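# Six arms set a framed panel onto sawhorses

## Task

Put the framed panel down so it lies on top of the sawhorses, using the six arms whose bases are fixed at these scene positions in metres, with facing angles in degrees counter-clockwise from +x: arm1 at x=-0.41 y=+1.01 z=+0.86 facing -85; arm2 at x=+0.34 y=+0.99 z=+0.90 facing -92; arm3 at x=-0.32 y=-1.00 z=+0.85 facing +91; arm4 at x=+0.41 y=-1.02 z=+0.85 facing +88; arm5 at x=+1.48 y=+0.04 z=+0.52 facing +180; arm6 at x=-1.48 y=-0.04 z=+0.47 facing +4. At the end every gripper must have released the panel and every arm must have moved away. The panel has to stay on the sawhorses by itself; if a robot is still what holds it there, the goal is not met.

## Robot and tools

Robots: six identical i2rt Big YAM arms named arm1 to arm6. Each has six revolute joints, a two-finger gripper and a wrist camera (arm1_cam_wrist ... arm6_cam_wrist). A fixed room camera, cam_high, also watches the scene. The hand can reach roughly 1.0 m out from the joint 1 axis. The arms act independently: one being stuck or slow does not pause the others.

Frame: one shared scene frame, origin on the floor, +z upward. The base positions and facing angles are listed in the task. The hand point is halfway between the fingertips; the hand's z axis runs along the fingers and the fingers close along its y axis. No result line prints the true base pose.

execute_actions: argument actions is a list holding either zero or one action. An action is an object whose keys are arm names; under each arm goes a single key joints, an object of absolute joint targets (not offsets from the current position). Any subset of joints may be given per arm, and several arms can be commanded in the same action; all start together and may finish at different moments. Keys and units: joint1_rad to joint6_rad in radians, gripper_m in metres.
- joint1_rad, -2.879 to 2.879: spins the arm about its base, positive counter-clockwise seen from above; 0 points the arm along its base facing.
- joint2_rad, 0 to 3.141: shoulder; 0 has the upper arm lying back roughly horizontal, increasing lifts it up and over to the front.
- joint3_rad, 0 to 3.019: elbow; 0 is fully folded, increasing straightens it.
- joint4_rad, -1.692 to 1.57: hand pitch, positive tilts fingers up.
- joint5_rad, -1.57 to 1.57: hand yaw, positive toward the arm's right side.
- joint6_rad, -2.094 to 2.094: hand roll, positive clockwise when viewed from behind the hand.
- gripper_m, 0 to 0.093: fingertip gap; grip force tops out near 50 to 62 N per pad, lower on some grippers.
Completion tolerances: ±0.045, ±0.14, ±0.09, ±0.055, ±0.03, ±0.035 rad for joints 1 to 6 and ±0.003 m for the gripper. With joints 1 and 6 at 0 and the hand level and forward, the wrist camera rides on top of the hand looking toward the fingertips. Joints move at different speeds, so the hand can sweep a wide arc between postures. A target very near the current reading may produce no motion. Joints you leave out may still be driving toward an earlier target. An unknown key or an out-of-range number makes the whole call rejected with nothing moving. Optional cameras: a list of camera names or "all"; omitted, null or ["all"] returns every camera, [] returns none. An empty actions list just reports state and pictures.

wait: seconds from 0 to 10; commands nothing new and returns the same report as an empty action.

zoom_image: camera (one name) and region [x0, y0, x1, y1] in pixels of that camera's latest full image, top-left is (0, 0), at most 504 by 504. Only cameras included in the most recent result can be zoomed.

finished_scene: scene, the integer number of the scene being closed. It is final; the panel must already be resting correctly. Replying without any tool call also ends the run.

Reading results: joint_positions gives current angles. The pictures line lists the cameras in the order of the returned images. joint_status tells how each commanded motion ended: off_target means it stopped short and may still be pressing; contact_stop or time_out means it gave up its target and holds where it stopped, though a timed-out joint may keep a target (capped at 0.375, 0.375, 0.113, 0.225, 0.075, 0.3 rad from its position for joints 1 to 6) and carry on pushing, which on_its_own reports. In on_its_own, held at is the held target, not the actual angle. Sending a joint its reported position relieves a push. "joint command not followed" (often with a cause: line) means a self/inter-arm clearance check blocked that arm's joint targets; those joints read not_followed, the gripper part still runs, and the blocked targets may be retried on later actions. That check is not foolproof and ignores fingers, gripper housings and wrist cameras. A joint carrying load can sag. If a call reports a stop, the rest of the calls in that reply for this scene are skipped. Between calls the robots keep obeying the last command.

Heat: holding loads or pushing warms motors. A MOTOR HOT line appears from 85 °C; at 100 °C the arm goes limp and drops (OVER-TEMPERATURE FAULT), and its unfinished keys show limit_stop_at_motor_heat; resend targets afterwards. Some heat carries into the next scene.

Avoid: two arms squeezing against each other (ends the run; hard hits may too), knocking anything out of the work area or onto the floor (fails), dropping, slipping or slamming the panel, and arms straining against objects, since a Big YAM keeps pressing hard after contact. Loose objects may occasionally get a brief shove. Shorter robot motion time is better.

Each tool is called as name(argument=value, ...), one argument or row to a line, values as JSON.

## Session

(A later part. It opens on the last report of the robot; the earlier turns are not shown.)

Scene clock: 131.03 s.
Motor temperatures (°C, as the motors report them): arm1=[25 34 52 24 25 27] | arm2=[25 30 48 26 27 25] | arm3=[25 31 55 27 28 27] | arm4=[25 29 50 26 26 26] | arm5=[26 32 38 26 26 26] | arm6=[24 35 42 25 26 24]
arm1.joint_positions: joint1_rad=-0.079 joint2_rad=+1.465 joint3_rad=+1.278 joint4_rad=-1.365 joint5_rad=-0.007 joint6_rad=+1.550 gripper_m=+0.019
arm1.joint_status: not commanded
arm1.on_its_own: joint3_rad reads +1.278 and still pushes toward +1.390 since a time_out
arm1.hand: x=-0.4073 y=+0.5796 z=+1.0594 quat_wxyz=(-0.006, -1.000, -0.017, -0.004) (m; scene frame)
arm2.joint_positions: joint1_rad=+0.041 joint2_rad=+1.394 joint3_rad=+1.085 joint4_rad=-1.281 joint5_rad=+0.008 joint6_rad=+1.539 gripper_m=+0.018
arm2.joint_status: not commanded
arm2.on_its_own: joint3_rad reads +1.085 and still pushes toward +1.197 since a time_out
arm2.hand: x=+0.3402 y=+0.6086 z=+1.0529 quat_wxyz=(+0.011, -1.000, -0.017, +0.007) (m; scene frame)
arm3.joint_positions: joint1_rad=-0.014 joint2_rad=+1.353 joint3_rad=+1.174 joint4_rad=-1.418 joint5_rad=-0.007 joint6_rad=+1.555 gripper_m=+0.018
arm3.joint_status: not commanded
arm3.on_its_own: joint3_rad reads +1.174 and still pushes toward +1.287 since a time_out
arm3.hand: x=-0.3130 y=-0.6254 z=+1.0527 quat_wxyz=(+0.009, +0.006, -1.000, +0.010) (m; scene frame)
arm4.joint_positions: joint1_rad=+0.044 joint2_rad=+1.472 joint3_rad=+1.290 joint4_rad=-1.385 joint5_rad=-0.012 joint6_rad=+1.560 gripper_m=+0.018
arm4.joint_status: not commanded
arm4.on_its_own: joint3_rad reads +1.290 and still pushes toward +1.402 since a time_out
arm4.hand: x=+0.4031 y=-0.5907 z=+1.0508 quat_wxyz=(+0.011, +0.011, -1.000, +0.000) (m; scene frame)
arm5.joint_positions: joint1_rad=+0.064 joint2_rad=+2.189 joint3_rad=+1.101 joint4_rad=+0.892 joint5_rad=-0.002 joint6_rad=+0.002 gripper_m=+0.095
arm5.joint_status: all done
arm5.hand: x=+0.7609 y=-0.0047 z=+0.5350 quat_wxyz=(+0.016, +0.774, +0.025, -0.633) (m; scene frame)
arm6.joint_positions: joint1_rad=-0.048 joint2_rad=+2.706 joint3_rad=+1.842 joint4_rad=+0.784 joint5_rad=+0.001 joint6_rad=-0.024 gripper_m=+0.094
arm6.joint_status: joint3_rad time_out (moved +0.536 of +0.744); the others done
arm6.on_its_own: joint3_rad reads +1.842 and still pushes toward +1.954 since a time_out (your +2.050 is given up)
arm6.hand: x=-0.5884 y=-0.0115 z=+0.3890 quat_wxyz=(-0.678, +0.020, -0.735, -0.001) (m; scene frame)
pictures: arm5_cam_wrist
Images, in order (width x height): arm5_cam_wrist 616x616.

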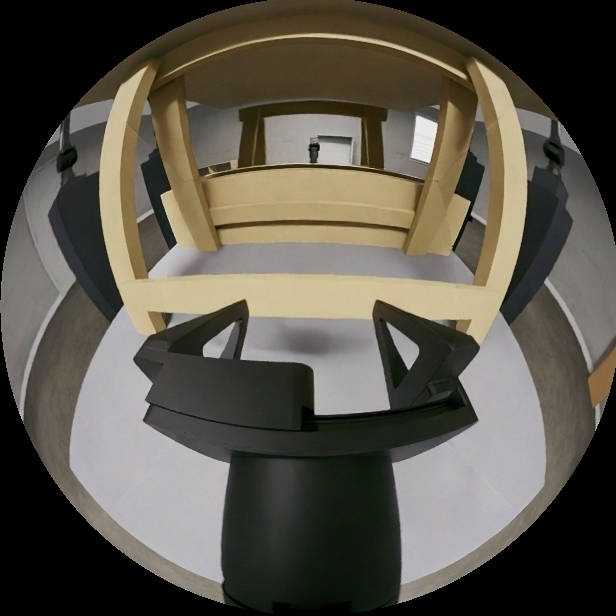

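execute_actions(
  actions=[
    {"arm5":{"joints":{"joint2_rad":1.6,"joint3_rad":0.6}},"arm6":{"joints":{"joint2_rad":2.62,"joint3_rad":1.62,"joint4_rad":0.85}},"arm1":{"joints":{"joint2_rad":1.43,"joint3_rad":1.2,"joint4_rad":-1.23}},"arm2":{"joints":{"joint2_rad":1.39,"joint3_rad":1.05,"joint4_rad":-1.12}},"arm3":{"joints":{"joint2_rad":1.34,"joint3_rad":1.11,"joint4_rad":-1.24}},"arm4":{"joints":{"joint2_rad":1.43,"joint3_rad":1.21,"joint4_rad":-1.25}}},
  ],
  cameras=[],
)

execute_actions(
  actions=[
    {"arm6":{"joints":{"joint2_rad":2.48,"joint3_rad":1.32,"joint4_rad":1.0}},"arm1":{"joints":{"joint2_rad":1.5,"joint3_rad":1.14,"joint4_rad":-1.21}},"arm2":{"joints":{"joint2_rad":1.44,"joint3_rad":0.98,"joint4_rad":-1.12}},"arm3":{"joints":{"joint2_rad":1.39,"joint3_rad":1.04,"joint4_rad":-1.23}},"arm4":{"joints":{"joint2_rad":1.5,"joint3_rad":1.16,"joint4_rad":-1.23}}},
  ],
  cameras=["arm6_cam_wrist"],
)

execute_actions(
  actions=[
    {"arm1":{"joints":{"gripper_m":0.093}},"arm2":{"joints":{"gripper_m":0.093}},"arm3":{"joints":{"gripper_m":0.093}},"arm4":{"joints":{"gripper_m":0.093}},"arm6":{"joints":{"joint2_rad":2.1,"joint3_rad":0.95}}},
  ],
  cameras=[],
)

execute_actions(
  actions=[
    {"arm1":{"joints":{"joint2_rad":1.0}},"arm2":{"joints":{"joint2_rad":1.0}},"arm3":{"joints":{"joint2_rad":1.0,"joint3_rad":1.12}},"arm4":{"joints":{"joint2_rad":1.0}},"arm6":{"joints":{"joint2_rad":1.6,"joint3_rad":0.6}}},
  ],
  cameras=["cam_high","arm6_cam_wrist"],
)

Scene clock: 144.93 s.
Motor temperatures (°C, as the motors report them): arm1=[25 34 53 24 25 27] | arm2=[25 30 48 26 27 25] | arm3=[25 31 55 27 28 27] | arm4=[25 29 51 26 26 26] | arm5=[26 31 35 26 26 26] | arm6=[24 37 42 25 26 24]
arm1.joint_positions: joint1_rad=-0.079 joint2_rad=+1.502 joint3_rad=+1.167 joint4_rad=-1.221 joint5_rad=-0.011 joint6_rad=+1.551 gripper_m=+0.019
arm1.joint_status: all done
arm1.hand: x=-0.4064 y=+0.5812 z=+1.0039 quat_wxyz=(-0.005, -1.000, -0.016, -0.006) (m; scene frame)
arm2.joint_positions: joint1_rad=+0.041 joint2_rad=+1.429 joint3_rad=+0.992 joint4_rad=-1.140 joint5_rad=+0.001 joint6_rad=+1.539 gripper_m=+0.018
arm2.joint_status: all done
arm2.hand: x=+0.3410 y=+0.6096 z=+1.0072 quat_wxyz=(+0.004, -1.000, -0.017, +0.004) (m; scene frame)
arm3.joint_positions: joint1_rad=-0.014 joint2_rad=+1.391 joint3_rad=+1.058 joint4_rad=-1.257 joint5_rad=-0.005 joint6_rad=+1.556 gripper_m=+0.018
arm3.joint_status: all done
arm3.hand: x=-0.3134 y=-0.6238 z=+0.9960 quat_wxyz=(+0.008, +0.006, -1.000, +0.007) (m; scene frame)
arm4.joint_positions: joint1_rad=+0.044 joint2_rad=+1.499 joint3_rad=+1.188 joint4_rad=-1.245 joint5_rad=-0.011 joint6_rad=+1.560 gripper_m=+0.018
arm4.joint_status: all done
arm4.hand: x=+0.4028 y=-0.5895 z=+1.0021 quat_wxyz=(+0.011, +0.011, -1.000, -0.006) (m; scene frame)
arm5.joint_positions: joint1_rad=+0.064 joint2_rad=+1.594 joint3_rad=+0.603 joint4_rad=+0.892 joint5_rad=-0.002 joint6_rad=+0.002 gripper_m=+0.095
arm5.joint_status: all done
arm5.hand: x=+0.9229 y=+0.0033 z=+0.6857 quat_wxyz=(+0.017, +0.742, +0.024, -0.669) (m; scene frame)
arm6.joint_positions: joint1_rad=-0.054 joint2_rad=+2.647 joint3_rad=+1.612 joint4_rad=+0.829 joint5_rad=-0.004 joint6_rad=-0.003 gripper_m=+0.094
arm6.joint_status: all done
arm6.hand: x=-0.6521 y=-0.0176 z=+0.3427 quat_wxyz=(-0.631, +0.012, -0.776, -0.008) (m; scene frame)
pictures: none
No camera images: the call's "cameras" was empty. Leave "cameras" out to get every camera's image.

Scene clock: 146.03 s.
Motor temperatures (°C, as the motors report them): arm1=[25 34 52 24 25 27] | arm2=[25 30 47 26 27 25] | arm3=[25 31 54 27 28 27] | arm4=[25 29 50 26 26 26] | arm5=[26 31 35 26 26 26] | arm6=[24 37 42 25 26 24]
arm1.joint_positions: joint1_rad=-0.079 joint2_rad=+1.502 joint3_rad=+1.160 joint4_rad=-1.214 joint5_rad=-0.011 joint6_rad=+1.551 gripper_m=+0.019
arm1.joint_status: all done
arm1.hand: x=-0.4064 y=+0.5822 z=+1.0012 quat_wxyz=(-0.004, -1.000, -0.016, -0.006) (m; scene frame)
arm2.joint_positions: joint1_rad=+0.041 joint2_rad=+1.429 joint3_rad=+0.986 joint4_rad=-1.137 joint5_rad=+0.001 joint6_rad=+1.540 gripper_m=+0.018
arm2.joint_status: all done
arm2.hand: x=+0.3410 y=+0.6113 z=+1.0051 quat_wxyz=(+0.006, -1.000, -0.017, +0.004) (m; scene frame)
arm3.joint_positions: joint1_rad=-0.014 joint2_rad=+1.391 joint3_rad=+1.050 joint4_rad=-1.251 joint5_rad=-0.005 joint6_rad=+1.557 gripper_m=+0.018
arm3.joint_status: all done
arm3.hand: x=-0.3134 y=-0.6253 z=+0.9931 quat_wxyz=(+0.008, +0.006, -1.000, +0.008) (m; scene frame)
arm4.joint_positions: joint1_rad=+0.044 joint2_rad=+1.499 joint3_rad=+1.182 joint4_rad=-1.239 joint5_rad=-0.011 joint6_rad=+1.560 gripper_m=+0.018
arm4.joint_status: all done
arm4.hand: x=+0.4028 y=-0.5902 z=+1.0000 quat_wxyz=(+0.011, +0.011, -1.000, -0.006) (m; scene frame)
arm5.joint_positions: joint1_rad=+0.064 joint2_rad=+1.594 joint3_rad=+0.603 joint4_rad=+0.892 joint5_rad=-0.002 joint6_rad=+0.002 gripper_m=+0.095
arm5.joint_status: not commanded
arm5.hand: x=+0.9229 y=+0.0033 z=+0.6857 quat_wxyz=(+0.017, +0.742, +0.024, -0.669) (m; scene frame)
arm6.joint_positions: joint1_rad=-0.054 joint2_rad=+2.478 joint3_rad=+1.315 joint4_rad=+0.986 joint5_rad=-0.004 joint6_rad=-0.003 gripper_m=+0.094
arm6.joint_status: all done
arm6.hand: x=-0.7194 y=-0.0192 z=+0.3873 quat_wxyz=(-0.642, +0.012, -0.767, -0.008) (m; scene frame)
pictures: arm6_cam_wrist
Images, in order (width x height): arm6_cam_wrist 616x616.

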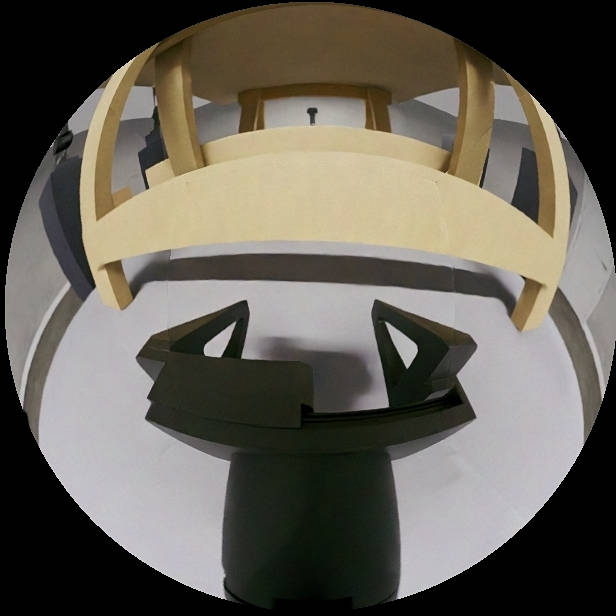

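Scene clock: 147.30 s.
Motor temperatures (°C, as the motors report them): arm1=[25 34 51 24 25 27] | arm2=[25 30 46 26 27 25] | arm3=[25 31 53 27 28 27] | arm4=[25 29 49 26 26 26] | arm5=[26 31 35 26 26 26] | arm6=[24 37 41 25 26 24]
arm1.joint_positions: joint1_rad=-0.080 joint2_rad=+1.500 joint3_rad=+1.142 joint4_rad=-1.214 joint5_rad=-0.003 joint6_rad=+1.558 gripper_m=+0.093
arm1.joint_status: all done
arm1.hand: x=-0.4083 y=+0.5890 z=+0.9956 quat_wxyz=(+0.004, -1.000, -0.012, -0.002) (m; scene frame)
arm2.joint_positions: joint1_rad=+0.041 joint2_rad=+1.429 joint3_rad=+0.986 joint4_rad=-1.136 joint5_rad=+0.001 joint6_rad=+1.555 gripper_m=+0.093
arm2.joint_status: all done
arm2.hand: x=+0.3410 y=+0.6114 z=+1.0048 quat_wxyz=(+0.006, -1.000, -0.009, +0.004) (m; scene frame)
arm3.joint_positions: joint1_rad=-0.014 joint2_rad=+1.389 joint3_rad=+1.050 joint4_rad=-1.239 joint5_rad=-0.003 joint6_rad=+1.561 gripper_m=+0.093
arm3.joint_status: all done
arm3.hand: x=-0.3131 y=-0.6223 z=+0.9935 quat_wxyz=(+0.007, +0.004, -1.000, +0.001) (m; scene frame)
arm4.joint_positions: joint1_rad=+0.044 joint2_rad=+1.495 joint3_rad=+1.176 joint4_rad=-1.238 joint5_rad=-0.004 joint6_rad=+1.560 gripper_m=+0.093
arm4.joint_status: all done
arm4.hand: x=+0.4039 y=-0.5926 z=+0.9995 quat_wxyz=(+0.007, +0.011, -1.000, -0.005) (m; scene frame)
arm5.joint_positions: joint1_rad=+0.064 joint2_rad=+1.594 joint3_rad=+0.603 joint4_rad=+0.892 joint5_rad=-0.002 joint6_rad=+0.002 gripper_m=+0.095
arm5.joint_status: not commanded
arm5.hand: x=+0.9229 y=+0.0033 z=+0.6857 quat_wxyz=(+0.017, +0.742, +0.024, -0.669) (m; scene frame)
arm6.joint_positions: joint1_rad=-0.054 joint2_rad=+2.090 joint3_rad=+0.950 joint4_rad=+0.989 joint5_rad=-0.004 joint6_rad=-0.003 gripper_m=+0.094
arm6.joint_status: all done
arm6.hand: x=-0.8035 y=-0.0209 z=+0.5127 quat_wxyz=(-0.652, +0.012, -0.758, -0.008) (m; scene frame)
pictures: none
No camera images: the call's "cameras" was empty. Leave "cameras" out to get every camera's image.

Scene clock: 148.70 s.
Motor temperatures (°C, as the motors report them): arm1=[25 34 50 24 25 27] | arm2=[25 30 46 26 27 25] | arm3=[25 31 53 27 28 27] | arm4=[25 29 49 26 26 26] | arm5=[26 30 35 26 26 26] | arm6=[24 37 41 25 26 24]
arm1.joint_positions: joint1_rad=-0.080 joint2_rad=+0.991 joint3_rad=+1.133 joint4_rad=-1.214 joint5_rad=-0.002 joint6_rad=+1.558 gripper_m=+0.093
arm1.joint_status: all done
arm1.hand: x=-0.4092 y=+0.6412 z=+1.1847 quat_wxyz=(-0.243, -0.970, -0.012, -0.002) (m; scene frame)
arm2.joint_positions: joint1_rad=+0.041 joint2_rad=+0.987 joint3_rad=+0.977 joint4_rad=-1.136 joint5_rad=+0.001 joint6_rad=+1.555 gripper_m=+0.093
arm2.joint_status: all done
arm2.hand: x=+0.3420 y=+0.6364 z=+1.1557 quat_wxyz=(-0.210, -0.978, -0.009, +0.005) (m; scene frame)
arm3.joint_positions: joint1_rad=-0.014 joint2_rad=+0.982 joint3_rad=+1.087 joint4_rad=-1.237 joint5_rad=-0.003 joint6_rad=+1.561 gripper_m=+0.093
arm3.joint_status: all done
arm3.hand: x=-0.3115 y=-0.6493 z=+1.1515 quat_wxyz=(+0.006, +0.003, -0.976, -0.220) (m; scene frame)
arm4.joint_positions: joint1_rad=+0.044 joint2_rad=+0.990 joint3_rad=+1.149 joint4_rad=-1.235 joint5_rad=-0.004 joint6_rad=+1.560 gripper_m=+0.093
arm4.joint_status: all done
arm4.hand: x=+0.4066 y=-0.6540 z=+1.1803 quat_wxyz=(+0.007, +0.010, -0.970, -0.243) (m; scene frame)
arm5.joint_positions: joint1_rad=+0.064 joint2_rad=+1.594 joint3_rad=+0.603 joint4_rad=+0.892 joint5_rad=-0.002 joint6_rad=+0.002 gripper_m=+0.095
arm5.joint_status: not commanded
arm5.hand: x=+0.9229 y=+0.0033 z=+0.6857 quat_wxyz=(+0.017, +0.742, +0.024, -0.669) (m; scene frame)
arm6.joint_positions: joint1_rad=-0.054 joint2_rad=+1.598 joint3_rad=+0.601 joint4_rad=+0.989 joint5_rad=-0.004 joint6_rad=-0.003 gripper_m=+0.094
arm6.joint_status: all done
arm6.hand: x=-0.9216 y=-0.0235 z=+0.6553 quat_wxyz=(-0.704, +0.011, -0.710, -0.008) (m; scene frame)
pictures: arm6_cam_wrist, cam_high
Images, in order (width x height): arm6_cam_wrist 616x616, cam_high 672x504.

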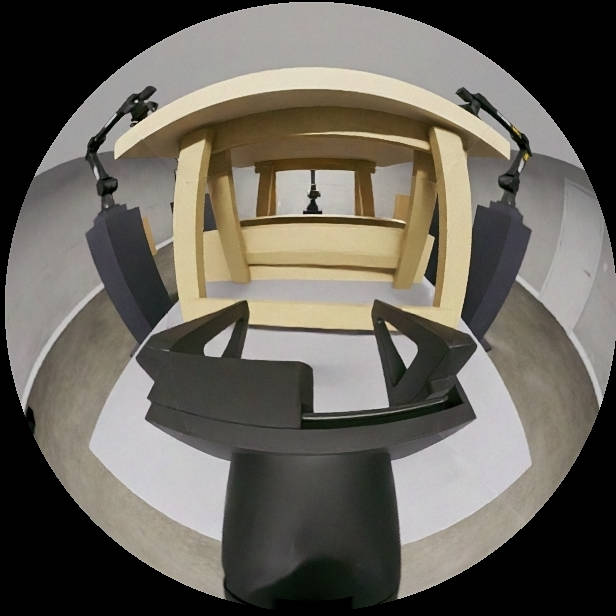

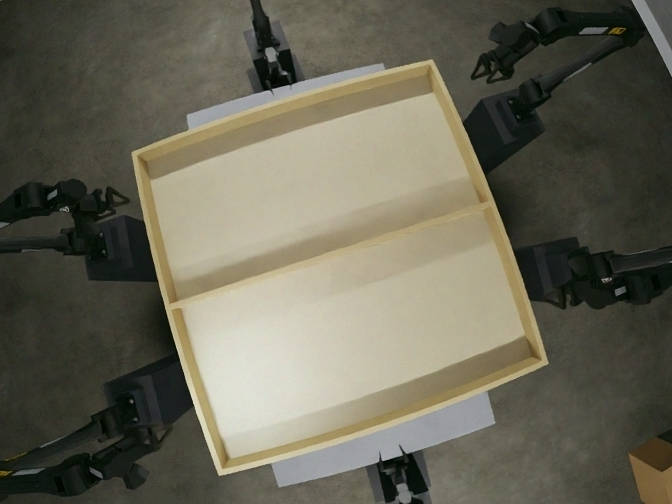

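finished_scene(
  scene=2,
)

The scene is finished: the task was done.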